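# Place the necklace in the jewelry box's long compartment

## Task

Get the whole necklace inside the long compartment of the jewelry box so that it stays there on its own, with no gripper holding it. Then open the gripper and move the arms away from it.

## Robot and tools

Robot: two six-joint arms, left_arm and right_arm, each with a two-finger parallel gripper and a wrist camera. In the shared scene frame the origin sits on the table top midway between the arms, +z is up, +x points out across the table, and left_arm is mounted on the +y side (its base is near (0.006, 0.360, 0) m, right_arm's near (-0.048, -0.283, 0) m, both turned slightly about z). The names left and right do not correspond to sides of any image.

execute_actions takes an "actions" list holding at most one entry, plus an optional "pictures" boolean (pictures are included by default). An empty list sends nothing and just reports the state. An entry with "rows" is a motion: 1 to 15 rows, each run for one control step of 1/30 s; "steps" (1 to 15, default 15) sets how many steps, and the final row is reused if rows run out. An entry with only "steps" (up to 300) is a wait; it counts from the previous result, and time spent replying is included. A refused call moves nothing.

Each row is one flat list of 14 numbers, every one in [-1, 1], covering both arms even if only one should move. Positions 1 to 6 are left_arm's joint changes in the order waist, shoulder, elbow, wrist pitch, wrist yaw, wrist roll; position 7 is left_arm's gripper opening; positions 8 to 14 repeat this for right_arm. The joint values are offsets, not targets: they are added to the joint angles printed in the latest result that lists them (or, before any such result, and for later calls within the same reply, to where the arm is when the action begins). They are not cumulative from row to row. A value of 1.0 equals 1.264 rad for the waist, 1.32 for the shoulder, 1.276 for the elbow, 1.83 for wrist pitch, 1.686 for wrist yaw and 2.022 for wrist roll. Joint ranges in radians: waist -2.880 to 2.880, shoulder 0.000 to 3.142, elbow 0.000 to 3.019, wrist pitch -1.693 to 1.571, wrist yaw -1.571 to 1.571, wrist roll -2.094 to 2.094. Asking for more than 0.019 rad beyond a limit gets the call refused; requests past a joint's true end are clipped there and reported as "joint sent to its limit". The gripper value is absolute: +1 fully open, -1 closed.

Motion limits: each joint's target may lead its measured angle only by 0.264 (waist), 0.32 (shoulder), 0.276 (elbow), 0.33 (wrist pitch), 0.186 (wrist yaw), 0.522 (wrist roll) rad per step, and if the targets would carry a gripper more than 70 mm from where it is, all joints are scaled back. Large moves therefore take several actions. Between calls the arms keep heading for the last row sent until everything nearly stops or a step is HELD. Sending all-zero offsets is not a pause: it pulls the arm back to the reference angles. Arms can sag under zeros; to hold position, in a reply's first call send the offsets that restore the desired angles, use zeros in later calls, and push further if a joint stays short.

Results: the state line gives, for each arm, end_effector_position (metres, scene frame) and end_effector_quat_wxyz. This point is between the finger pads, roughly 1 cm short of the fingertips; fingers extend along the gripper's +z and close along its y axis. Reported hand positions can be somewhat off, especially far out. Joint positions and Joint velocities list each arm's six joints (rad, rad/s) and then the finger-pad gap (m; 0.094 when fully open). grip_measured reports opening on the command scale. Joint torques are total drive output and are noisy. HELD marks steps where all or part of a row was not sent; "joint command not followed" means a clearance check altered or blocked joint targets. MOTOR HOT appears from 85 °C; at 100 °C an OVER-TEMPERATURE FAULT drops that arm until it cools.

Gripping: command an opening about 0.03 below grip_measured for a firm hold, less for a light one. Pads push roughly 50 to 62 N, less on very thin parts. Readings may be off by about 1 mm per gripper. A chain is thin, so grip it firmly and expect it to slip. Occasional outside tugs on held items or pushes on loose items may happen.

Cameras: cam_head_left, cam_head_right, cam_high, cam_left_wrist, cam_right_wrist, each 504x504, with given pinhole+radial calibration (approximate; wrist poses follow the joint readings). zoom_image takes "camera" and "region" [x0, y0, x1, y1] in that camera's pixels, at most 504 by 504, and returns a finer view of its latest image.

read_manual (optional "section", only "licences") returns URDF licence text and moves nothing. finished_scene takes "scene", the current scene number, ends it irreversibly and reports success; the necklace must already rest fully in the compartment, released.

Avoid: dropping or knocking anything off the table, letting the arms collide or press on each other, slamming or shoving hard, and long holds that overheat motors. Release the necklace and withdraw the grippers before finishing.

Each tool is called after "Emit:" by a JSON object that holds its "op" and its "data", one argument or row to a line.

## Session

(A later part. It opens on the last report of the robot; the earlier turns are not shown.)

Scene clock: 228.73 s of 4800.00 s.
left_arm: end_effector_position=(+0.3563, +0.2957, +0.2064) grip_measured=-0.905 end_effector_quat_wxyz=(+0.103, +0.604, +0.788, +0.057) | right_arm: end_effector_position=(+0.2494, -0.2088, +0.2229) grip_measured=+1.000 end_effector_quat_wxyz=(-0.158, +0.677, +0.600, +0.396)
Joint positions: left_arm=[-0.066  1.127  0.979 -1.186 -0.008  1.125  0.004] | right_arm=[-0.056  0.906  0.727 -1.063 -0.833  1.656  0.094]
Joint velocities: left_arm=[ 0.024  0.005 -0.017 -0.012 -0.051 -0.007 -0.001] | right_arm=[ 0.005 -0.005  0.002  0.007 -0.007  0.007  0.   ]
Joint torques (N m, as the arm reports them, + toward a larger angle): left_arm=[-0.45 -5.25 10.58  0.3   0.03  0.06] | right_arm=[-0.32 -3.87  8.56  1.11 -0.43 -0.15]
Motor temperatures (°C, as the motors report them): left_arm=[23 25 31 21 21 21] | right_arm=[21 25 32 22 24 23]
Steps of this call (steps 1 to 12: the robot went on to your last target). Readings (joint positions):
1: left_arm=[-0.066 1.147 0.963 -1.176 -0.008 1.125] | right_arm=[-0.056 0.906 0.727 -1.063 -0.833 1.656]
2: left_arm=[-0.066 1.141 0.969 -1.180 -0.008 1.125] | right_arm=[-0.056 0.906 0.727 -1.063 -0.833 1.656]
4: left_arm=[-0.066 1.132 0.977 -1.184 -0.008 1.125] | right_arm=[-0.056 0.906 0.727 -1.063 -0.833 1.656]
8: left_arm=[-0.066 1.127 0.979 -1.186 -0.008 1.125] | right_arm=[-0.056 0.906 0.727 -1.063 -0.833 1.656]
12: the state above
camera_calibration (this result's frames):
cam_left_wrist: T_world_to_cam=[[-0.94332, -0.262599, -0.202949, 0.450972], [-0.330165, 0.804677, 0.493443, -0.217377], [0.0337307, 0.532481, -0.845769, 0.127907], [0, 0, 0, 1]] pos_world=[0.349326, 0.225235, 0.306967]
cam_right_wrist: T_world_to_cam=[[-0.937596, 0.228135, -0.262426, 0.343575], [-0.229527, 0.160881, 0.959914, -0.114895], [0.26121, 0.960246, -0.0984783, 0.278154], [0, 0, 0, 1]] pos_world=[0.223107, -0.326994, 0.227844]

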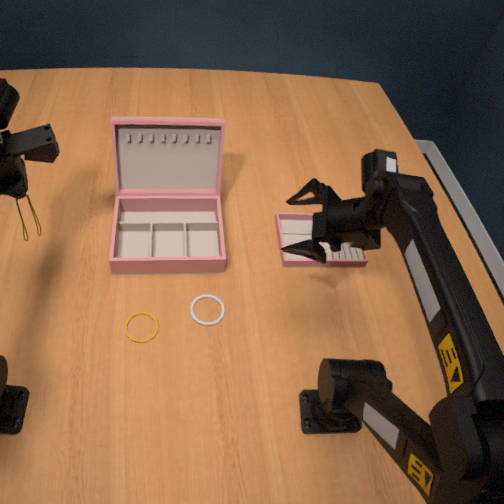

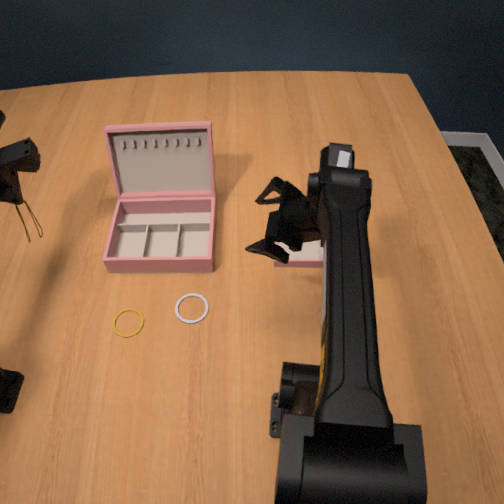

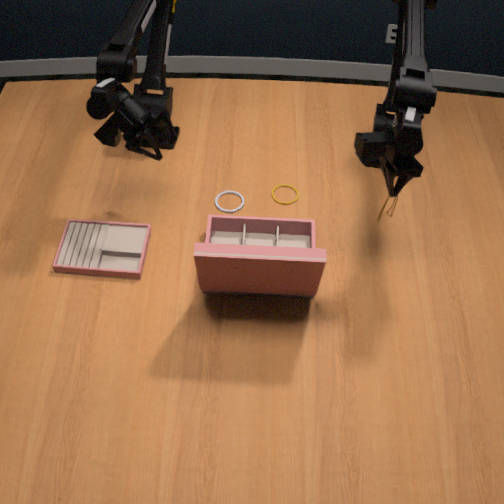

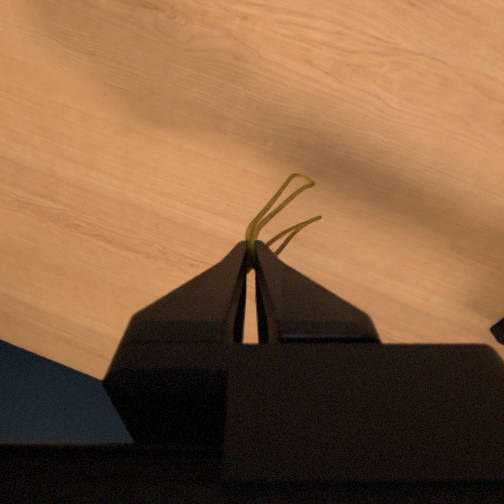

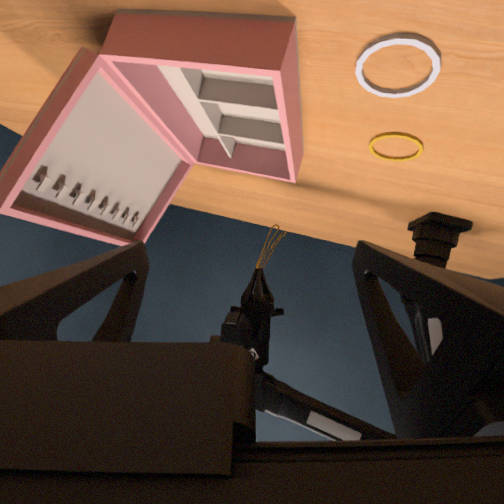

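Emit:
{"op": "execute_actions", "data": {
  "actions": [
    {"rows":[[-0.004,0.01,0.036,0,0,-0.002,-0.915,0,0,0.02,0,0,0,1],[-0.009,0.015,0.041,0,0,-0.004,-0.915,0,0,0.02,0,0,0,1],[-0.015,0.021,0.047,0,0,-0.006,-0.915,0,0,0.02,0,0,0,1],[-0.022,0.028,0.054,0,0,-0.008,-0.915,0,0,0.02,0,0,0,1],[-0.03,0.036,0.062,0,0,-0.01,-0.915,0,0,0.02,0,0,0,1],[-0.038,0.044,0.07,0,0,-0.012,-0.915,0,0,0.02,0,0,0,1],[-0.046,0.052,0.078,0,0,-0.015,-0.915,0,0,0.02,0,0,0,1],[-0.054,0.06,0.086,0,0,-0.017,-0.915,0,0,0.02,0,0,0,1],[-0.062,0.068,0.094,0,0,-0.019,-0.915,0,0,0.02,0,0,0,1],[-0.07,0.076,0.102,0,0,-0.021,-0.915,0,0,0.02,0,0,0,1],[-0.078,0.084,0.11,0,0,-0.024,-0.915,0,0,0.02,0,0,0,1],[-0.086,0.092,0.118,0,0,-0.026,-0.915,0,0,0.02,0,0,0,1],[-0.094,0.1,0.126,0,0,-0.028,-0.915,0,0,0.02,0,0,0,1],[-0.102,0.108,0.134,0,0,-0.03,-0.915,0,0,0.02,0,0,0,1],[-0.11,0.116,0.142,0,0,-0.033,-0.915,0,0,0.02,0,0,0,1]],"steps":15}
  ],
  "pictures": false
}}

Emit:
{"op": "execute_actions", "data": {
  "actions": [
    {"rows":[[-0.038,0.04,0.07,0.002,0,-0.012,-0.915,0,0,0,0,0,0,1],[-0.046,0.048,0.078,0.003,0,-0.015,-0.915,0,0,0,0,0,0,1],[-0.054,0.056,0.086,0.004,0,-0.017,-0.915,0,0,0,0,0,0,1],[-0.062,0.064,0.094,0.005,0,-0.019,-0.915,0,0,0,0,0,0,1],[-0.07,0.072,0.102,0.006,0,-0.021,-0.915,0,0,0,0,0,0,1],[-0.078,0.08,0.11,0.007,0,-0.024,-0.915,0,0,0,0,0,0,1],[-0.086,0.088,0.118,0.008,0,-0.026,-0.915,0,0,0,0,0,0,1],[-0.094,0.096,0.126,0.009,0,-0.028,-0.915,0,0,0,0,0,0,1],[-0.102,0.104,0.134,0.01,0,-0.03,-0.915,0,0,0,0,0,0,1],[-0.11,0.112,0.142,0.011,0,-0.033,-0.915,0,0,0,0,0,0,1],[-0.118,0.12,0.15,0.012,0,-0.035,-0.915,0,0,0,0,0,0,1],[-0.126,0.128,0.158,0.013,0,-0.037,-0.915,0,0,0,0,0,0,1],[-0.134,0.136,0.166,0.014,0,-0.039,-0.915,0,0,0,0,0,0,1],[-0.142,0.144,0.174,0.015,0,-0.042,-0.915,0,0,0,0,0,0,1],[-0.15,0.152,0.182,0.016,0,-0.044,-0.915,0,0,0,0,0,0,1]],"steps":15}
  ],
  "pictures": false
}}

Emit:
{"op": "execute_actions", "data": {
  "actions": [
    {"rows":[[-0.038,0.04,0.07,0.008,0,-0.012,-0.915,0,0,0,0,0,0,1],[-0.046,0.048,0.078,0.009,0,-0.015,-0.915,0,0,0,0,0,0,1],[-0.054,0.056,0.086,0.01,0,-0.017,-0.915,0,0,0,0,0,0,1],[-0.062,0.064,0.094,0.011,0,-0.019,-0.915,0,0,0,0,0,0,1],[-0.07,0.072,0.102,0.012,0,-0.021,-0.915,0,0,0,0,0,0,1],[-0.078,0.08,0.11,0.013,0,-0.024,-0.915,0,0,0,0,0,0,1],[-0.086,0.088,0.118,0.014,0,-0.026,-0.915,0,0,0,0,0,0,1],[-0.094,0.096,0.126,0.015,0,-0.028,-0.915,0,0,0,0,0,0,1],[-0.101,0.103,0.133,0.016,0,-0.03,-0.915,0,0,0,0,0,0,1],[-0.108,0.11,0.14,0.017,0,-0.033,-0.915,0,0,0,0,0,0,1],[-0.114,0.116,0.146,0.018,0,-0.035,-0.915,0,0,0,0,0,0,1],[-0.119,0.121,0.151,0.018,0,-0.037,-0.915,0,0,0,0,0,0,1],[-0.123,0.125,0.155,0.018,0,-0.039,-0.915,0,0,0,0,0,0,1],[-0.126,0.128,0.158,0.018,0,-0.041,-0.915,0,0,0,0,0,0,1],[-0.128,0.13,0.16,0.018,0,-0.042,-0.915,0,0,0,0,0,0,1]],"steps":15}
  ],
  "pictures": false
}}

Emit:
{"op": "execute_actions", "data": {
  "actions": [
    {"steps":12}
  ]
}}

Scene clock: 282.77 s of 4800.00 s.
left_arm: end_effector_position=(+0.3858, +0.2438, +0.2132) grip_measured=-0.905 end_effector_quat_wxyz=(+0.105, +0.635, +0.764, +0.048) | right_arm: end_effector_position=(+0.2494, -0.2088, +0.2229) grip_measured=+1.000 end_effector_quat_wxyz=(-0.158, +0.677, +0.600, +0.396)
Joint positions: left_arm=[-0.181  1.24   1.087 -1.186 -0.008  1.089  0.004] | right_arm=[-0.056  0.906  0.727 -1.063 -0.833  1.656  0.094]
Joint velocities: left_arm=[-0.308  0.308  0.271 -0.012 -0.066 -0.11   0.002] | right_arm=[ 0.015 -0.005  0.022  0.002 -0.037 -0.022  0.   ]
Joint torques (N m, as the arm reports them, + toward a larger angle): left_arm=[-1.47 -5.22 11.53  1.    0.04 -0.05] | right_arm=[-0.25 -3.82 10.44  1.14 -0.45 -0.16]
Motor temperatures (°C, as the motors report them): left_arm=[23 25 35 21 21 21] | right_arm=[21 25 31 22 24 23]
Steps of this call (steps 1 to 30: the robot went on to your last target; steps 31 to 1606: nothing new was sent; steps 1607 to 1621: all 15 steps of this action). Readings (joint positions):
1607: left_arm=[-0.066 1.127 0.979 -1.186 -0.008 1.125] | right_arm=[-0.056 0.906 0.727 -1.063 -0.833 1.656]
1608: left_arm=[-0.066 1.127 0.979 -1.186 -0.008 1.125] | right_arm=[-0.056 0.906 0.727 -1.063 -0.833 1.656]
1610: left_arm=[-0.070 1.129 0.980 -1.186 -0.008 1.124] | right_arm=[-0.056 0.906 0.727 -1.063 -0.833 1.656]
1614: left_arm=[-0.102 1.157 1.009 -1.186 -0.008 1.116] | right_arm=[-0.056 0.906 0.727 -1.063 -0.833 1.656]
1621: the state above

Scene clock: 283.27 s of 4800.00 s.
left_arm: end_effector_position=(+0.4172, +0.1558, +0.2189) grip_measured=-0.905 end_effector_quat_wxyz=(+0.114, +0.674, +0.729, +0.038) | right_arm: end_effector_position=(+0.2494, -0.2088, +0.2229) grip_measured=+1.000 end_effector_quat_wxyz=(-0.158, +0.677, +0.600, +0.396)
Joint positions: left_arm=[-0.344  1.396  1.245 -1.179 -0.008  1.032  0.004] | right_arm=[-0.056  0.906  0.727 -1.063 -0.833  1.656  0.094]
Joint velocities: left_arm=[-0.298  0.308  0.295  0.056  0.022 -0.11  -0.   ] | right_arm=[ 0.005 -0.005 -0.002  0.002 -0.066 -0.037  0.   ]
Joint torques (N m, as the arm reports them, + toward a larger angle): left_arm=[-0.44 -6.62 11.5   1.73  0.03 -0.08] | right_arm=[-0.3  -3.85  8.57  1.15 -0.44 -0.16]
Motor temperatures (°C, as the motors report them): left_arm=[23 25 35 21 21 21] | right_arm=[21 25 31 22 24 23]
Steps of this call (steps 1 to 15: all 15 steps of this action). Readings (joint positions):
1: left_arm=[-0.192 1.251 1.097 -1.186 -0.008 1.086] | right_arm=[-0.056 0.906 0.727 -1.063 -0.833 1.656]
2: left_arm=[-0.203 1.262 1.108 -1.186 -0.008 1.084] | right_arm=[-0.056 0.906 0.727 -1.063 -0.833 1.656]
4: left_arm=[-0.230 1.284 1.130 -1.186 -0.008 1.077] | right_arm=[-0.056 0.906 0.727 -1.063 -0.833 1.656]
8: left_arm=[-0.277 1.325 1.174 -1.186 -0.008 1.062] | right_arm=[-0.056 0.906 0.727 -1.063 -0.833 1.656]
15: the state above

Scene clock: 283.77 s of 4800.00 s.
left_arm: end_effector_position=(+0.4286, +0.0616, +0.2167) grip_measured=-0.905 end_effector_quat_wxyz=(+0.126, +0.708, +0.694, +0.027) | right_arm: end_effector_position=(+0.2494, -0.2088, +0.2229) grip_measured=+1.000 end_effector_quat_wxyz=(-0.158, +0.677, +0.600, +0.396)
Joint positions: left_arm=[-0.498  1.536  1.387 -1.163 -0.008  0.976  0.004] | right_arm=[-0.056  0.906  0.727 -1.063 -0.833  1.656  0.094]
Joint velocities: left_arm=[-0.151  0.171  0.095  0.012 -0.051 -0.154 -0.   ] | right_arm=[-0.005 -0.005 -0.027  0.002  0.037  0.081  0.   ]
Joint torques (N m, as the arm reports them, + toward a larger angle): left_arm=[-0.42 -9.35 11.38  1.75  0.02 -0.04] | right_arm=[-0.36 -3.87  8.56  1.11 -0.44 -0.16]
Motor temperatures (°C, as the motors report them): left_arm=[23 25 35 21 21 21] | right_arm=[21 25 31 22 24 23]
Steps of this call (steps 1 to 15: all 15 steps of this action). Readings (joint positions):
1: left_arm=[-0.355 1.407 1.255 -1.178 -0.008 1.029] | right_arm=[-0.056 0.906 0.727 -1.063 -0.833 1.656]
2: left_arm=[-0.366 1.417 1.267 -1.178 -0.008 1.026] | right_arm=[-0.056 0.906 0.727 -1.063 -0.833 1.656]
4: left_arm=[-0.392 1.438 1.289 -1.178 -0.008 1.020] | right_arm=[-0.056 0.906 0.727 -1.063 -0.833 1.656]
8: left_arm=[-0.440 1.477 1.331 -1.173 -0.008 1.005] | right_arm=[-0.056 0.906 0.727 -1.063 -0.833 1.656]
15: the state above

Scene clock: 284.17 s of 4800.00 s.
left_arm: end_effector_position=(+0.4279, +0.0565, +0.2137) grip_measured=-0.905 end_effector_quat_wxyz=(+0.124, +0.706, +0.696, +0.025) | right_arm: end_effector_position=(+0.2494, -0.2088, +0.2229) grip_measured=+1.000 end_effector_quat_wxyz=(-0.158, +0.677, +0.600, +0.396)
Joint positions: left_arm=[-0.507  1.547  1.392 -1.162 -0.008  0.96   0.004] | right_arm=[-0.056  0.906  0.727 -1.063 -0.833  1.656  0.094]
Joint velocities: left_arm=[-0.015  0.005 -0.007 -0.002 -0.095 -0.066 -0.001] | right_arm=[-0.005  0.005 -0.017 -0.012 -0.022 -0.007  0.   ]
Joint torques (N m, as the arm reports them, + toward a larger angle): left_arm=[-0.41 -8.81 11.53  1.76  0.03 -0.06] | right_arm=[-0.25 -3.8   8.56  1.13 -0.43 -0.16]
Motor temperatures (°C, as the motors report them): left_arm=[23 25 35 21 21 21] | right_arm=[21 25 31 22 24 23]
Steps of this call (steps 1 to 12: the robot went on to your last target). Readings (joint positions):
1: left_arm=[-0.502 1.541 1.390 -1.163 -0.008 0.972] | right_arm=[-0.056 0.906 0.727 -1.063 -0.833 1.656]
2: left_arm=[-0.505 1.544 1.391 -1.162 -0.008 0.969] | right_arm=[-0.056 0.906 0.727 -1.063 -0.833 1.656]
4: left_arm=[-0.507 1.546 1.391 -1.162 -0.008 0.966] | right_arm=[-0.056 0.906 0.727 -1.063 -0.833 1.656]
8: left_arm=[-0.507 1.547 1.392 -1.162 -0.008 0.962] | right_arm=[-0.056 0.906 0.727 -1.063 -0.833 1.656]
12: the state above
camera_calibration (this result's frames):
cam_left_wrist: T_world_to_cam=[[-0.980181, 0.00140678, -0.198098, 0.457002], [-0.0908697, 0.885376, 0.455908, -0.103745], [0.176032, 0.464873, -0.867701, 0.206625], [0, 0, 0, 1]] pos_world=[0.402144, -0.00484376, 0.317118]
cam_right_wrist: T_world_to_cam=[[-0.937596, 0.228135, -0.262426, 0.343575], [-0.229527, 0.160881, 0.959914, -0.114895], [0.26121, 0.960246, -0.0984783, 0.278154], [0, 0, 0, 1]] pos_world=[0.223107, -0.326994, 0.227844]

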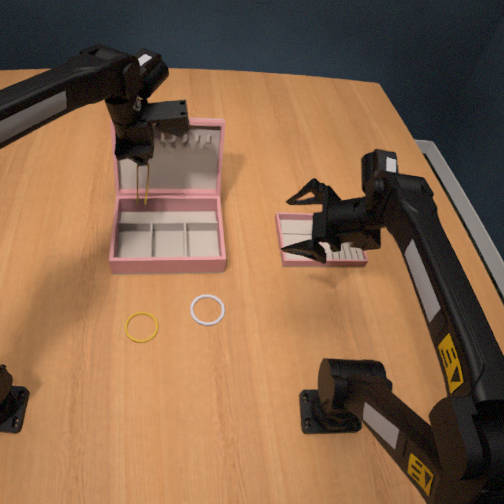

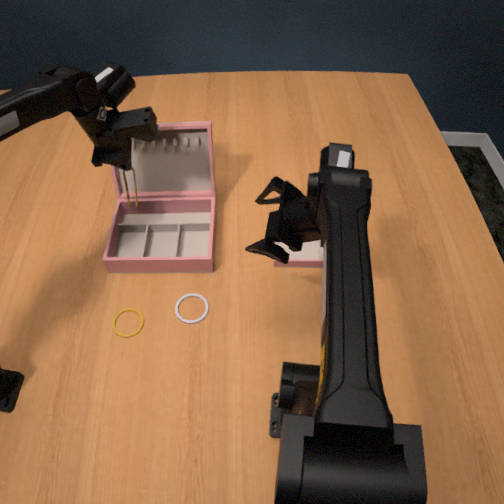

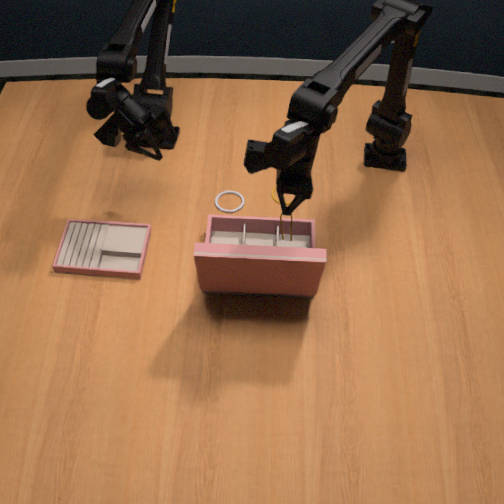

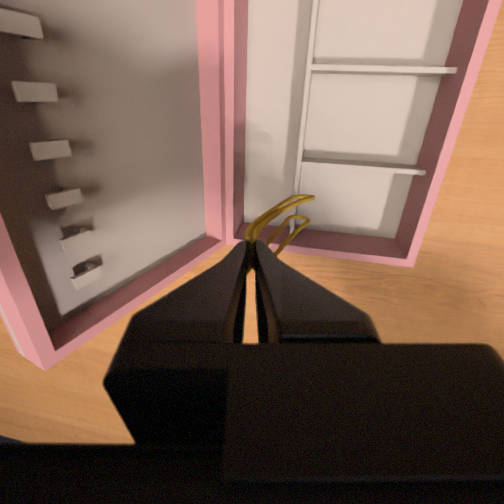

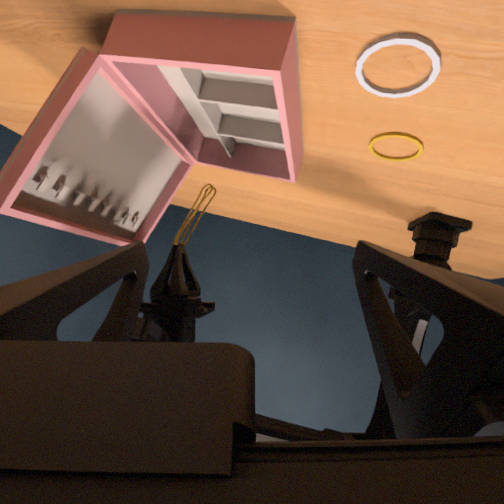

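Emit:
{"op": "execute_actions", "data": {
  "actions": [
    {"rows":[[0,0.012,0.025,0.008,0,0,-0.915,0,0,0.02,0,0,0,1],[0,0.017,0.02,0.012,0,0,-0.915,0,0,0.02,0,0,0,1],[0,0.022,0.015,0.017,0,0,-0.915,0,0,0.02,0,0,0,1],[0,0.028,0.01,0.023,0,0,-0.915,0,0,0.02,0,0,0,1],[0,0.034,0.005,0.029,0,0,-0.915,0,0,0.02,0,0,0,1],[0,0.04,0,0.035,0,0,-0.915,0,0,0.02,0,0,0,1],[0,0.046,-0.005,0.041,0,0,-0.915,0,0,0.02,0,0,0,1],[0,0.052,-0.01,0.047,0,0,-0.915,0,0,0.02,0,0,0,1],[0,0.058,-0.015,0.053,0,0,-0.915,0,0,0.02,0,0,0,1],[0,0.064,-0.02,0.059,0,0,-0.915,0,0,0.02,0,0,0,1],[0,0.07,-0.024,0.065,0,0,-0.915,0,0,0.02,0,0,0,1],[0,0.076,-0.028,0.071,0,0,-0.915,0,0,0.02,0,0,0,1],[0,0.081,-0.031,0.076,0,0,-0.915,0,0,0.02,0,0,0,1],[0,0.085,-0.033,0.081,0,0,-0.915,0,0,0.02,0,0,0,1],[0,0.088,-0.035,0.084,0,0,-0.915,0,0,0.02,0,0,0,1]],"steps":15}
  ],
  "pictures": false
}}

Emit:
{"op": "execute_actions", "data": {
  "actions": [
    {"steps":30}
  ]
}}

Scene clock: 309.23 s of 4800.00 s.
left_arm: end_effector_position=(+0.4462, +0.0433, +0.1702) grip_measured=-0.905 end_effector_quat_wxyz=(+0.131, +0.705, +0.696, +0.026) | right_arm: end_effector_position=(+0.2494, -0.2088, +0.2229) grip_measured=+1.000 end_effector_quat_wxyz=(-0.158, +0.677, +0.600, +0.396)
Joint positions: left_arm=[-0.507  1.619  1.359 -1.043 -0.008  0.959  0.004] | right_arm=[-0.056  0.906  0.727 -1.063 -0.833  1.656  0.094]
Joint velocities: left_arm=[-0.005  0.308 -0.164  0.227  0.051  0.081 -0.   ] | right_arm=[-0.005  0.005  0.017  0.002 -0.007 -0.007  0.   ]
Joint torques (N m, as the arm reports them, + toward a larger angle): left_arm=[ -0.48 -10.16   7.52   1.79   0.02   0.07] | right_arm=[-0.3  -3.82 10.43  1.13 -0.44 -0.16]
Motor temperatures (°C, as the motors report them): left_arm=[23 25 36 21 21 21] | right_arm=[21 25 31 22 24 23]
Steps of this call (steps 1 to 30: the robot went on to your last target; steps 31 to 737: nothing new was sent; steps 738 to 752: all 15 steps of this action). Readings (joint positions):
738: left_arm=[-0.507 1.547 1.392 -1.162 -0.008 0.959] | right_arm=[-0.056 0.906 0.727 -1.063 -0.833 1.656]
739: left_arm=[-0.507 1.547 1.392 -1.162 -0.008 0.959] | right_arm=[-0.056 0.906 0.727 -1.063 -0.833 1.656]
741: left_arm=[-0.507 1.547 1.392 -1.155 -0.008 0.959] | right_arm=[-0.056 0.906 0.727 -1.063 -0.833 1.656]
745: left_arm=[-0.507 1.559 1.392 -1.117 -0.008 0.959] | right_arm=[-0.056 0.906 0.727 -1.063 -0.833 1.656]
752: the state above

Scene clock: 310.23 s of 4800.00 s.
left_arm: end_effector_position=(+0.4451, +0.0441, +0.1448) grip_measured=-0.905 end_effector_quat_wxyz=(+0.112, +0.707, +0.698, +0.023) | right_arm: end_effector_position=(+0.2494, -0.2088, +0.2229) grip_measured=+1.000 end_effector_quat_wxyz=(-0.158, +0.677, +0.600, +0.396)
Joint positions: left_arm=[-0.507  1.655  1.341 -1.027 -0.008  0.959  0.004] | right_arm=[-0.056  0.906  0.727 -1.063 -0.833  1.656  0.094]
Joint velocities: left_arm=[-0.005 -0.015  0.007  0.007  0.037  0.051 -0.   ] | right_arm=[-0.005 -0.005  0.007 -0.002  0.051  0.037  0.   ]
Joint torques (N m, as the arm reports them, + toward a larger angle): left_arm=[ -0.41 -11.69   7.95   1.78   0.02   0.08] | right_arm=[-0.33 -3.91 10.46  1.13 -0.44 -0.16]
Motor temperatures (°C, as the motors report them): left_arm=[23 25 36 21 21 21] | right_arm=[21 25 31 22 24 23]
Steps of this call (steps 1 to 30: the robot went on to your last target). Readings (joint positions):
1: left_arm=[-0.507 1.629 1.354 -1.036 -0.008 0.959] | right_arm=[-0.056 0.906 0.727 -1.063 -0.833 1.656]
2: left_arm=[-0.507 1.638 1.350 -1.033 -0.008 0.959] | right_arm=[-0.056 0.906 0.727 -1.063 -0.833 1.656]
4: left_arm=[-0.507 1.651 1.344 -1.030 -0.008 0.959] | right_arm=[-0.056 0.906 0.727 -1.063 -0.833 1.656]
8: left_arm=[-0.507 1.655 1.341 -1.029 -0.008 0.959] | right_arm=[-0.056 0.906 0.727 -1.063 -0.833 1.656]
30: the state above
All arms were judged still, so your last target was given up. Only a new action makes them travel on or press farther. Fingers that are still opening or closing keep moving.
camera_calibration (this result's frames):
cam_left_wrist: T_world_to_cam=[[-0.983773, 0.00284471, -0.179395, 0.459004], [-0.0830521, 0.87908, 0.469383, -0.0649857], [0.159038, 0.476665, -0.864579, 0.156205], [0, 0, 0, 1]] pos_world=[0.421316, -0.0186357, 0.247898]
cam_right_wrist: T_world_to_cam=[[-0.937596, 0.228135, -0.262426, 0.343575], [-0.229527, 0.160881, 0.959914, -0.114895], [0.26121, 0.960246, -0.0984783, 0.278154], [0, 0, 0, 1]] pos_world=[0.223107, -0.326994, 0.227844]

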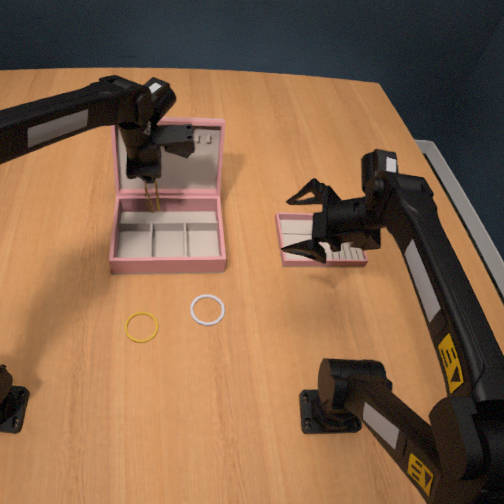

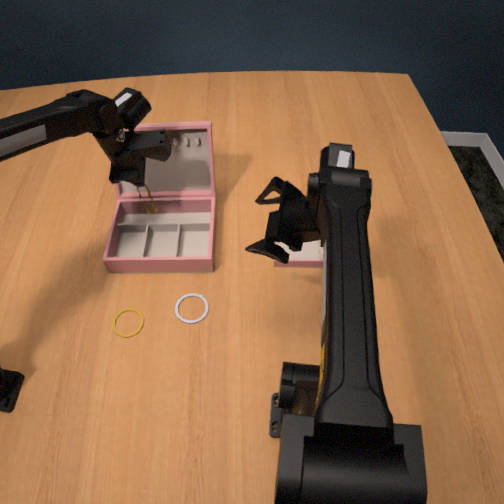

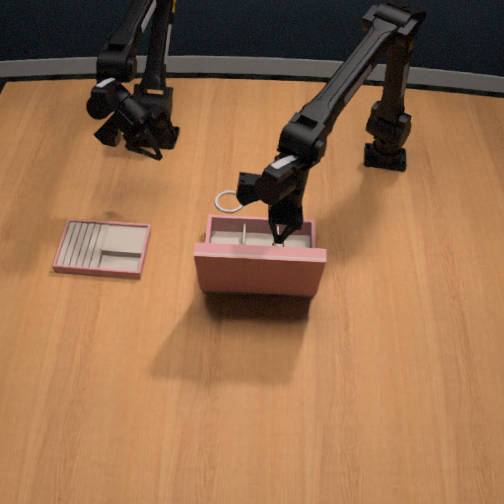

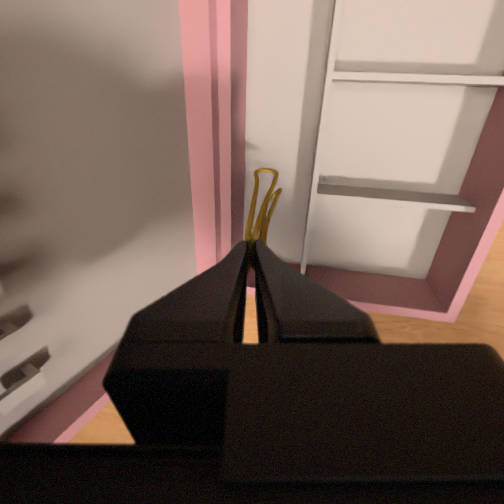

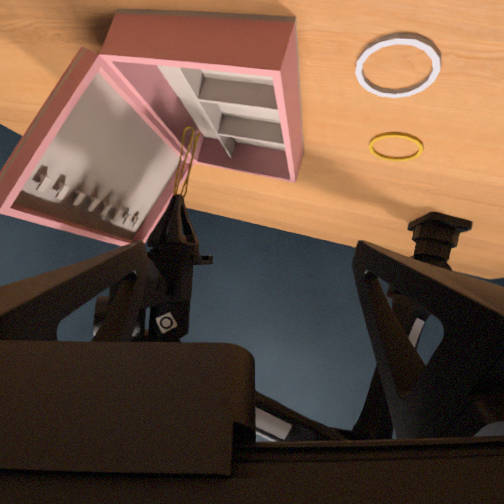

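Emit:
{"op": "execute_actions", "data": {
  "actions": [
    {"rows":[[0,0.01,0,0.01,0,0,-0.915,0,0,0.02,0,0,0,1],[0,0.012,-0.003,0.014,0,0,-0.915,0,0,0.02,0,0,0,1],[0,0.014,-0.007,0.019,0,0,-0.915,0,0,0.02,0,0,0,1],[0,0.016,-0.011,0.024,0,0,-0.915,0,0,0.02,0,0,0,1],[0,0.018,-0.016,0.03,0,0,-0.915,0,0,0.02,0,0,0,1],[0,0.02,-0.021,0.036,0,0,-0.915,0,0,0.02,0,0,0,1],[0,0.022,-0.026,0.042,0,0,-0.915,0,0,0.02,0,0,0,1],[0,0.024,-0.031,0.048,0,0,-0.915,0,0,0.02,0,0,0,1],[0,0.026,-0.036,0.054,0,0,-0.915,0,0,0.02,0,0,0,1],[0,0.028,-0.041,0.06,0,0,-0.915,0,0,0.02,0,0,0,1],[0,0.03,-0.046,0.065,0,0,-0.915,0,0,0.02,0,0,0,1],[0,0.031,-0.051,0.07,0,0,-0.915,0,0,0.02,0,0,0,1],[0,0.032,-0.055,0.074,0,0,-0.915,0,0,0.02,0,0,0,1],[0,0.033,-0.058,0.078,0,0,-0.915,0,0,0.02,0,0,0,1],[0,0.034,-0.061,0.081,0,0,-0.915,0,0,0.02,0,0,0,1]],"steps":15}
  ],
  "pictures": false
}}

Emit:
{"op": "execute_actions", "data": {
  "actions": [
    {"steps":15}
  ]
}}

Scene clock: 321.03 s of 4800.00 s.
left_arm: end_effector_position=(+0.4474, +0.0424, +0.1190) grip_measured=-0.905 end_effector_quat_wxyz=(+0.132, +0.705, +0.696, +0.026) | right_arm: end_effector_position=(+0.2494, -0.2088, +0.2229) grip_measured=+1.000 end_effector_quat_wxyz=(-0.158, +0.677, +0.600, +0.396)
Joint positions: left_arm=[-0.507  1.665  1.275 -0.912 -0.008  0.959  0.004] | right_arm=[-0.056  0.906  0.727 -1.063 -0.833  1.656  0.094]
Joint velocities: left_arm=[ 0.005  0.073 -0.149  0.198 -0.022 -0.007 -0.001] | right_arm=[-0.015 -0.034  0.002 -0.012 -0.081  0.007  0.   ]
Joint torques (N m, as the arm reports them, + toward a larger angle): left_arm=[-0.38 -9.88  7.29  1.91  0.03  0.07] | right_arm=[-0.35 -3.95 10.43  1.12 -0.44 -0.16]
Motor temperatures (°C, as the motors report them): left_arm=[23 26 34 21 21 21] | right_arm=[21 25 32 22 24 23]
Steps of this call (steps 1 to 309: nothing new was sent; steps 310 to 324: all 15 steps of this action). Readings (joint positions):
310: left_arm=[-0.507 1.655 1.341 -1.027 -0.008 0.959] | right_arm=[-0.056 0.906 0.727 -1.063 -0.833 1.656]
311: left_arm=[-0.507 1.655 1.341 -1.026 -0.008 0.959] | right_arm=[-0.056 0.906 0.727 -1.063 -0.833 1.656]
313: left_arm=[-0.507 1.655 1.339 -1.015 -0.008 0.959] | right_arm=[-0.056 0.906 0.727 -1.063 -0.833 1.656]
317: left_arm=[-0.507 1.655 1.320 -0.977 -0.008 0.959] | right_arm=[-0.056 0.906 0.727 -1.063 -0.833 1.656]
324: the state above

Scene clock: 321.53 s of 4800.00 s.
left_arm: end_effector_position=(+0.4466, +0.0430, +0.1090) grip_measured=-0.905 end_effector_quat_wxyz=(+0.127, +0.706, +0.697, +0.026) | right_arm: end_effector_position=(+0.2494, -0.2088, +0.2229) grip_measured=+1.000 end_effector_quat_wxyz=(-0.158, +0.677, +0.600, +0.396)
Joint positions: left_arm=[-0.507  1.677  1.264 -0.897 -0.008  0.959  0.004] | right_arm=[-0.056  0.906  0.727 -1.063 -0.833  1.656  0.094]
Joint velocities: left_arm=[ 0.015 -0.005 -0.007 -0.012  0.051 -0.007  0.001] | right_arm=[-0.005 -0.015  0.007 -0.017 -0.022  0.022  0.   ]
Joint torques (N m, as the arm reports them, + toward a larger angle): left_arm=[ -0.45 -10.41   7.35   1.89   0.03   0.07] | right_arm=[-0.29 -3.9  10.43  1.11 -0.44 -0.16]
Motor temperatures (°C, as the motors report them): left_arm=[23 26 34 21 21 21] | right_arm=[21 25 32 22 24 23]
Steps of this call (steps 1 to 15: the robot went on to your last target). Readings (joint positions):
1: left_arm=[-0.507 1.668 1.271 -0.906 -0.008 0.959] | right_arm=[-0.056 0.906 0.727 -1.063 -0.833 1.656]
2: left_arm=[-0.507 1.670 1.268 -0.903 -0.008 0.959] | right_arm=[-0.056 0.906 0.727 -1.063 -0.833 1.656]
4: left_arm=[-0.507 1.675 1.265 -0.900 -0.008 0.959] | right_arm=[-0.056 0.906 0.727 -1.063 -0.833 1.656]
8: left_arm=[-0.507 1.677 1.264 -0.898 -0.008 0.959] | right_arm=[-0.056 0.906 0.727 -1.063 -0.833 1.656]
15: the state above
camera_calibration (this result's frames):
cam_left_wrist: T_world_to_cam=[[-0.979034, -0.000578635, -0.203696, 0.454753], [-0.0944423, 0.887308, 0.451403, -0.040381], [0.18048, 0.461176, -0.86876, 0.11705], [0, 0, 0, 1]] pos_world=[0.42028, -0.0178873, 0.212548]
cam_right_wrist: T_world_to_cam=[[-0.937596, 0.228135, -0.262426, 0.343575], [-0.229527, 0.160881, 0.959914, -0.114895], [0.26121, 0.960246, -0.0984783, 0.278154], [0, 0, 0, 1]] pos_world=[0.223107, -0.326994, 0.227844]

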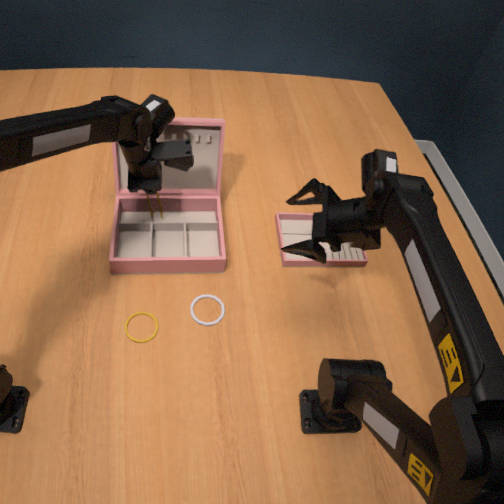

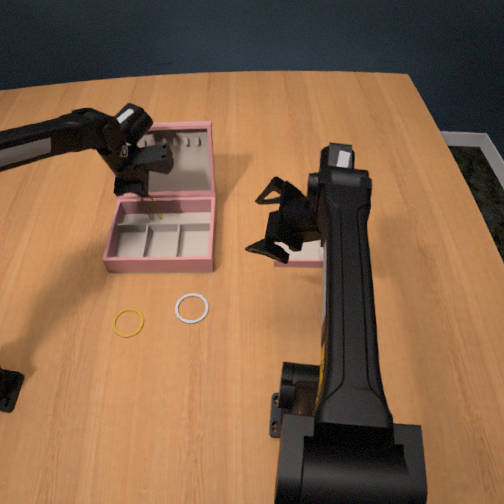

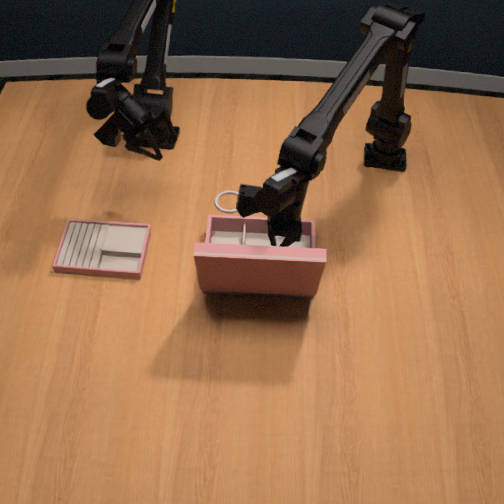

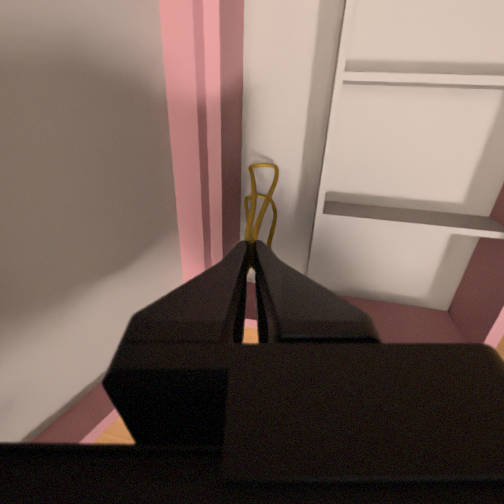

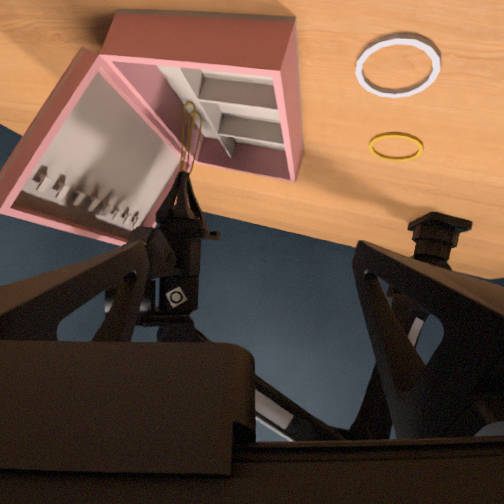

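Emit:
{"op": "execute_actions", "data": {
  "actions": [
    {"rows":[[-0.003,0.02,0.02,0.01,0,-0.005,-0.915,0,0,0.02,0,0,0,1],[-0.006,0.025,0.026,0.012,0,-0.007,-0.915,0,0,0.02,0,0,0,1],[-0.01,0.03,0.03,0.015,0,-0.009,-0.915,0,0,0.02,0,0,0,1],[-0.014,0.035,0.033,0.017,0,-0.011,-0.915,0,0,0.02,0,0,0,1],[-0.018,0.04,0.036,0.02,0,-0.013,-0.915,0,0,0.02,0,0,0,1],[-0.022,0.045,0.039,0.022,0,-0.015,-0.915,0,0,0.02,0,0,0,1],[-0.026,0.05,0.042,0.025,0,-0.017,-0.915,0,0,0.02,0,0,0,1],[-0.03,0.055,0.044,0.027,0,-0.019,-0.915,0,0,0.02,0,0,0,1],[-0.034,0.06,0.046,0.03,0,-0.021,-0.915,0,0,0.02,0,0,0,1],[-0.038,0.065,0.048,0.032,0,-0.023,-0.915,0,0,0.02,0,0,0,1],[-0.042,0.07,0.05,0.035,0,-0.025,-0.915,0,0,0.02,0,0,0,1],[-0.045,0.075,0.052,0.038,0,-0.027,-0.915,0,0,0.02,0,0,0,1],[-0.048,0.08,0.054,0.04,0,-0.028,-0.915,0,0,0.02,0,0,0,1],[-0.05,0.084,0.056,0.043,0,-0.029,-0.915,0,0,0.02,0,0,0,1],[-0.052,0.087,0.057,0.045,0,-0.03,-0.915,0,0,0.02,0,0,0,1]],"steps":15}
  ],
  "pictures": false
}}

Emit:
{"op": "execute_actions", "data": {
  "actions": [
    {"steps":10}
  ]
}}

Scene clock: 332.10 s of 4800.00 s.
left_arm: end_effector_position=(+0.4405, +0.0085, +0.0775) grip_measured=-0.905 end_effector_quat_wxyz=(+0.125, +0.713, +0.690, +0.019) | right_arm: end_effector_position=(+0.2494, -0.2088, +0.2229) grip_measured=+1.000 end_effector_quat_wxyz=(-0.158, +0.677, +0.600, +0.396)
Joint positions: left_arm=[-0.563  1.754  1.279 -0.842 -0.008  0.923  0.004] | right_arm=[-0.056  0.906  0.727 -1.063 -0.833  1.656  0.094]
Joint velocities: left_arm=[-0.142  0.21   0.042  0.12   0.051 -0.051 -0.   ] | right_arm=[-0.015 -0.015  0.007  0.002  0.007 -0.022  0.   ]
Joint torques (N m, as the arm reports them, + toward a larger angle): left_arm=[ -0.69 -11.28  10.86   1.95   0.03  -0.07] | right_arm=[-0.24 -3.85 10.42  1.13 -0.43 -0.16]
Motor temperatures (°C, as the motors report them): left_arm=[23 26 33 21 21 21] | right_arm=[21 25 32 22 24 23]
Steps of this call (steps 1 to 15: the robot went on to your last target; steps 16 to 302: nothing new was sent; steps 303 to 317: all 15 steps of this action). Readings (joint positions):
303: left_arm=[-0.507 1.677 1.264 -0.897 -0.008 0.959] | right_arm=[-0.056 0.906 0.727 -1.063 -0.833 1.656]
304: left_arm=[-0.507 1.677 1.264 -0.897 -0.008 0.959] | right_arm=[-0.056 0.906 0.727 -1.063 -0.833 1.656]
306: left_arm=[-0.508 1.679 1.264 -0.892 -0.008 0.957] | right_arm=[-0.056 0.906 0.727 -1.063 -0.833 1.656]
310: left_arm=[-0.520 1.696 1.265 -0.875 -0.008 0.947] | right_arm=[-0.056 0.906 0.727 -1.063 -0.833 1.656]
317: the state above

Scene clock: 332.43 s of 4800.00 s.
left_arm: end_effector_position=(+0.4389, +0.0018, +0.0703) grip_measured=-0.905 end_effector_quat_wxyz=(+0.122, +0.713, +0.690, +0.018) | right_arm: end_effector_position=(+0.2494, -0.2088, +0.2229) grip_measured=+1.000 end_effector_quat_wxyz=(-0.158, +0.677, +0.600, +0.396)
Joint positions: left_arm=[-0.575  1.772  1.284 -0.834 -0.008  0.913  0.004] | right_arm=[-0.056  0.906  0.727 -1.063 -0.833  1.656  0.094]
Joint velocities: left_arm=[-0.015 -0.024  0.027 -0.022  0.037 -0.037  0.001] | right_arm=[ 0.005 -0.005 -0.017 -0.002 -0.051  0.007  0.   ]
Joint torques (N m, as the arm reports them, + toward a larger angle): left_arm=[ -0.43 -11.74  10.36   1.92   0.    -0.02] | right_arm=[-0.31 -3.85 10.42  1.13 -0.44 -0.16]
Motor temperatures (°C, as the motors report them): left_arm=[23 26 33 21 21 21] | right_arm=[21 25 32 22 24 23]
Steps of this call (steps 1 to 10: the robot went on to your last target). Readings (joint positions):
1: left_arm=[-0.568 1.761 1.280 -0.838 -0.008 0.921] | right_arm=[-0.056 0.906 0.727 -1.063 -0.833 1.656]
2: left_arm=[-0.571 1.766 1.281 -0.836 -0.008 0.919] | right_arm=[-0.056 0.906 0.727 -1.063 -0.833 1.656]
4: left_arm=[-0.575 1.771 1.281 -0.834 -0.008 0.916] | right_arm=[-0.056 0.906 0.727 -1.063 -0.833 1.656]
8: left_arm=[-0.575 1.772 1.283 -0.834 -0.008 0.913] | right_arm=[-0.056 0.906 0.727 -1.063 -0.833 1.656]
10: the state above
camera_calibration (this result's frames):
cam_left_wrist: T_world_to_cam=[[-0.98209, 0.0211153, -0.187228, 0.439476], [-0.0668796, 0.889925, 0.451177, 0.000833184], [0.176145, 0.455618, -0.872574, 0.106023], [0, 0, 0, 1]] pos_world=[0.412985, -0.0583272, 0.174419]
cam_right_wrist: T_world_to_cam=[[-0.937596, 0.228135, -0.262426, 0.343575], [-0.229527, 0.160881, 0.959914, -0.114895], [0.26121, 0.960246, -0.0984783, 0.278154], [0, 0, 0, 1]] pos_world=[0.223107, -0.326994, 0.227844]

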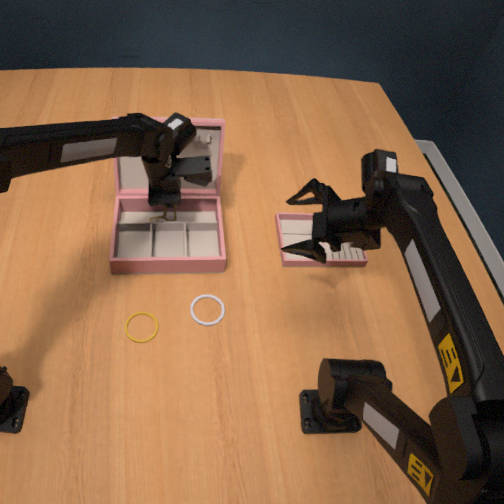

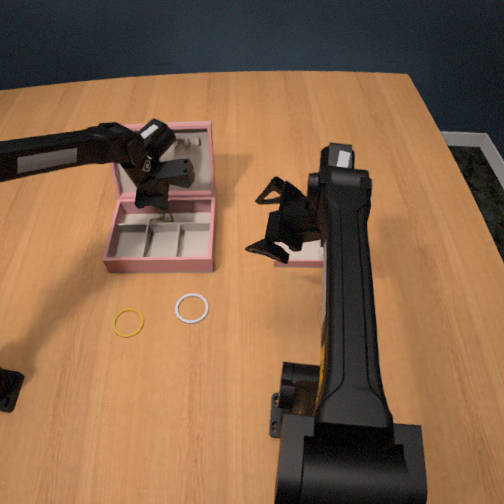

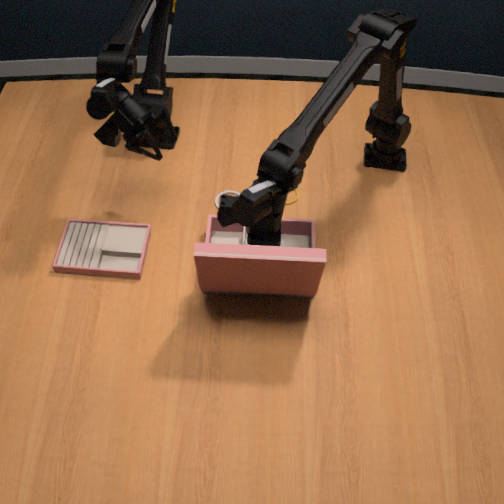

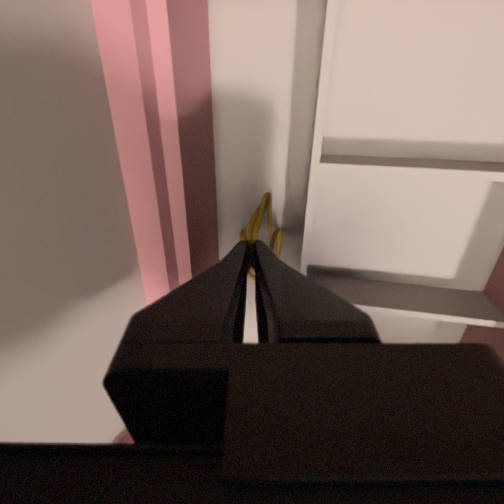

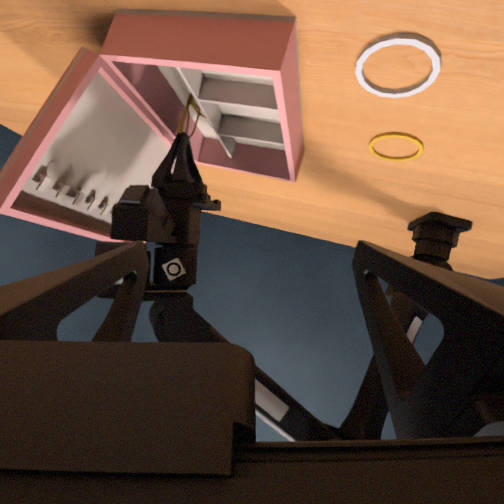

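Emit:
{"op": "execute_actions", "data": {
  "actions": [
    {"rows":[[-0.002,0.02,0.04,0.011,0,-0.007,-0.915,0,0,0.02,0,0,0,1],[-0.004,0.026,0.043,0.013,0,-0.008,-0.915,0,0,0.02,0,0,0,1],[-0.007,0.032,0.046,0.016,0,-0.01,-0.915,0,0,0.02,0,0,0,1],[-0.01,0.038,0.049,0.018,0,-0.011,-0.915,0,0,0.02,0,0,0,1],[-0.012,0.044,0.052,0.021,0,-0.013,-0.915,0,0,0.02,0,0,0,1],[-0.015,0.05,0.055,0.023,0,-0.014,-0.915,0,0,0.02,0,0,0,1],[-0.017,0.056,0.058,0.026,0,-0.016,-0.915,0,0,0.02,0,0,0,1],[-0.02,0.062,0.061,0.028,0,-0.018,-0.915,0,0,0.02,0,0,0,1],[-0.022,0.068,0.064,0.031,0,-0.019,-0.915,0,0,0.02,0,0,0,1],[-0.025,0.074,0.067,0.034,0,-0.021,-0.915,0,0,0.02,0,0,0,1],[-0.027,0.08,0.069,0.037,0,-0.023,-0.915,0,0,0.02,0,0,0,1],[-0.029,0.086,0.071,0.04,0,-0.025,-0.915,0,0,0.02,0,0,0,1],[-0.031,0.092,0.073,0.042,0,-0.026,-0.915,0,0,0.02,0,0,0,1],[-0.032,0.097,0.075,0.044,0,-0.027,-0.915,0,0,0.02,0,0,0,1],[-0.033,0.1,0.076,0.046,0,-0.028,-0.915,0,0,0.02,0,0,0,1]],"steps":15}
  ],
  "pictures": false
}}

Emit:
{"op": "execute_actions", "data": {
  "actions": [
    {"steps":10}
  ]
}}

Scene clock: 342.97 s of 4800.00 s.
left_arm: end_effector_position=(+0.4469, -0.0296, +0.0431) grip_measured=-0.905 end_effector_quat_wxyz=(+0.131, +0.712, +0.689, +0.014) | right_arm: end_effector_position=(+0.2494, -0.2088, +0.2229) grip_measured=+1.000 end_effector_quat_wxyz=(-0.158, +0.677, +0.600, +0.396)
Joint positions: left_arm=[-0.607  1.86   1.328 -0.776 -0.008  0.879  0.004] | right_arm=[-0.056  0.906  0.727 -1.063 -0.833  1.656  0.094]
Joint velocities: left_arm=[-0.103  0.23   0.032  0.125  0.095 -0.095  0.001] | right_arm=[-0.005 -0.005  0.002 -0.017  0.022  0.037  0.   ]
Joint torques (N m, as the arm reports them, + toward a larger angle): left_arm=[ -1.38 -11.77  10.43   1.79   0.02  -0.1 ] | right_arm=[-0.34 -3.76 10.43  1.13 -0.43 -0.16]
Motor temperatures (°C, as the motors report them): left_arm=[23 26 34 21 21 21] | right_arm=[21 25 32 22 24 23]
Steps of this call (steps 1 to 30: the robot went on to your last target; steps 31 to 200: nothing new was sent; then 3.37 s passed at rest; steps 201 to 215: all 15 steps of this action). Readings (joint positions):
201: left_arm=[-0.575 1.772 1.284 -0.834 -0.008 0.911] | right_arm=[-0.056 0.906 0.727 -1.063 -0.833 1.656]
202: left_arm=[-0.575 1.772 1.284 -0.834 -0.008 0.911] | right_arm=[-0.056 0.906 0.727 -1.063 -0.833 1.656]
204: left_arm=[-0.575 1.775 1.286 -0.829 -0.008 0.908] | right_arm=[-0.056 0.906 0.727 -1.063 -0.833 1.656]
208: left_arm=[-0.581 1.797 1.305 -0.811 -0.008 0.900] | right_arm=[-0.056 0.906 0.727 -1.063 -0.833 1.656]
215: the state above

Scene clock: 343.30 s of 4800.00 s.
left_arm: end_effector_position=(+0.4439, -0.0333, +0.0303) grip_measured=-0.905 end_effector_quat_wxyz=(+0.123, +0.713, +0.691, +0.013) | right_arm: end_effector_position=(+0.2494, -0.2088, +0.2229) grip_measured=+1.000 end_effector_quat_wxyz=(-0.158, +0.677, +0.600, +0.396)
Joint positions: left_arm=[-0.615  1.885  1.331 -0.769 -0.008  0.87   0.004] | right_arm=[-0.056  0.906  0.727 -1.063 -0.833  1.656  0.094]
Joint velocities: left_arm=[-0.015 -0.005 -0.002  0.017  0.066 -0.007 -0.   ] | right_arm=[ 0.005 -0.015 -0.032 -0.002  0.066  0.022  0.   ]
Joint torques (N m, as the arm reports them, + toward a larger angle): left_arm=[ -0.1  -12.68  10.09   1.7    0.02  -0.07] | right_arm=[-0.29 -3.77 10.42  1.14 -0.44 -0.16]
Motor temperatures (°C, as the motors report them): left_arm=[23 26 34 21 21 21] | right_arm=[21 25 32 22 24 23]
Steps of this call (steps 1 to 10: the robot went on to your last target). Readings (joint positions):
1: left_arm=[-0.610 1.868 1.329 -0.772 -0.008 0.877] | right_arm=[-0.056 0.906 0.727 -1.063 -0.833 1.656]
2: left_arm=[-0.612 1.874 1.329 -0.770 -0.008 0.876] | right_arm=[-0.056 0.906 0.727 -1.063 -0.833 1.656]
4: left_arm=[-0.615 1.882 1.329 -0.770 -0.008 0.873] | right_arm=[-0.056 0.906 0.727 -1.063 -0.833 1.656]
8: left_arm=[-0.615 1.885 1.329 -0.770 -0.008 0.870] | right_arm=[-0.056 0.906 0.727 -1.063 -0.833 1.656]
10: the state above
camera_calibration (this result's frames):
cam_left_wrist: T_world_to_cam=[[-0.983391, 0.0183186, -0.18057, 0.437895], [-0.0649801, 0.893409, 0.444519, 0.0498868], [0.169466, 0.44887, -0.877381, 0.089098], [0, 0, 0, 1]] pos_world=[0.418765, -0.0925844, 0.135068]
cam_right_wrist: T_world_to_cam=[[-0.937596, 0.228135, -0.262426, 0.343575], [-0.229527, 0.160881, 0.959914, -0.114895], [0.26121, 0.960246, -0.0984783, 0.278154], [0, 0, 0, 1]] pos_world=[0.223107, -0.326994, 0.227844]

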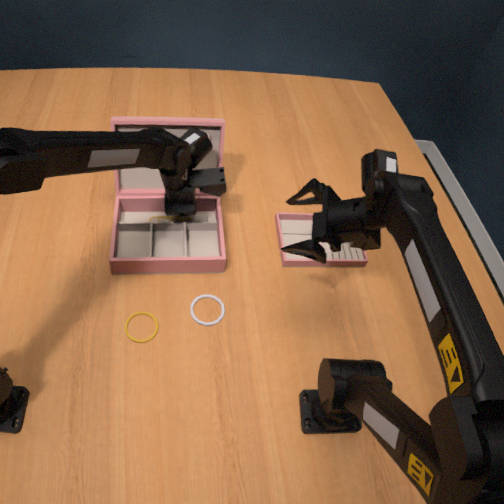

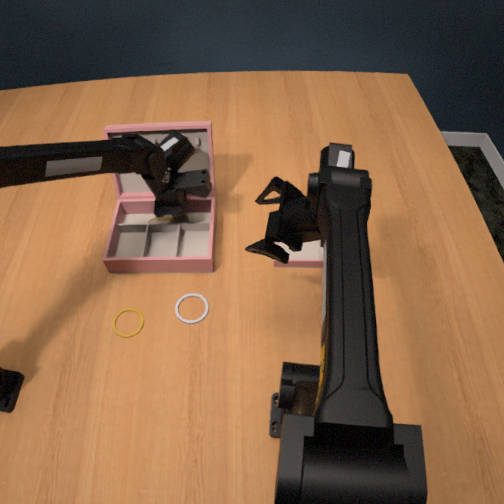

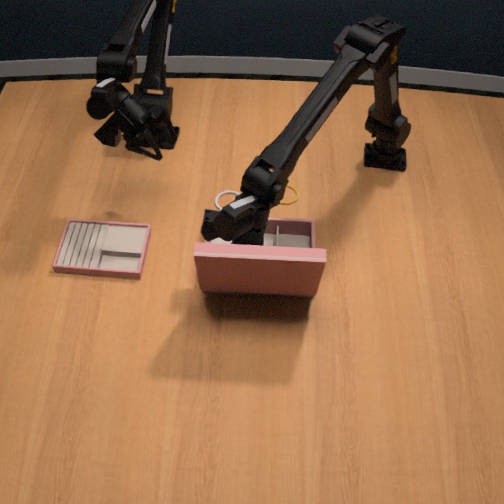

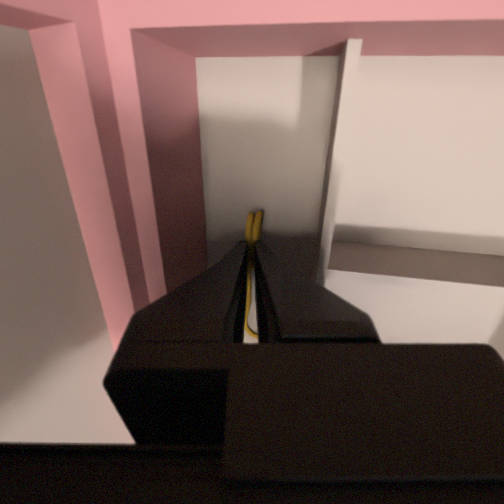

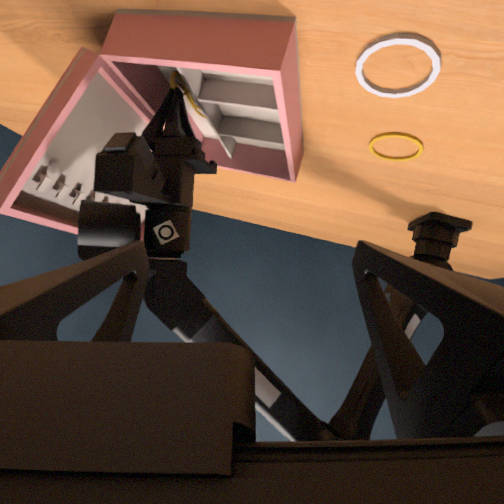

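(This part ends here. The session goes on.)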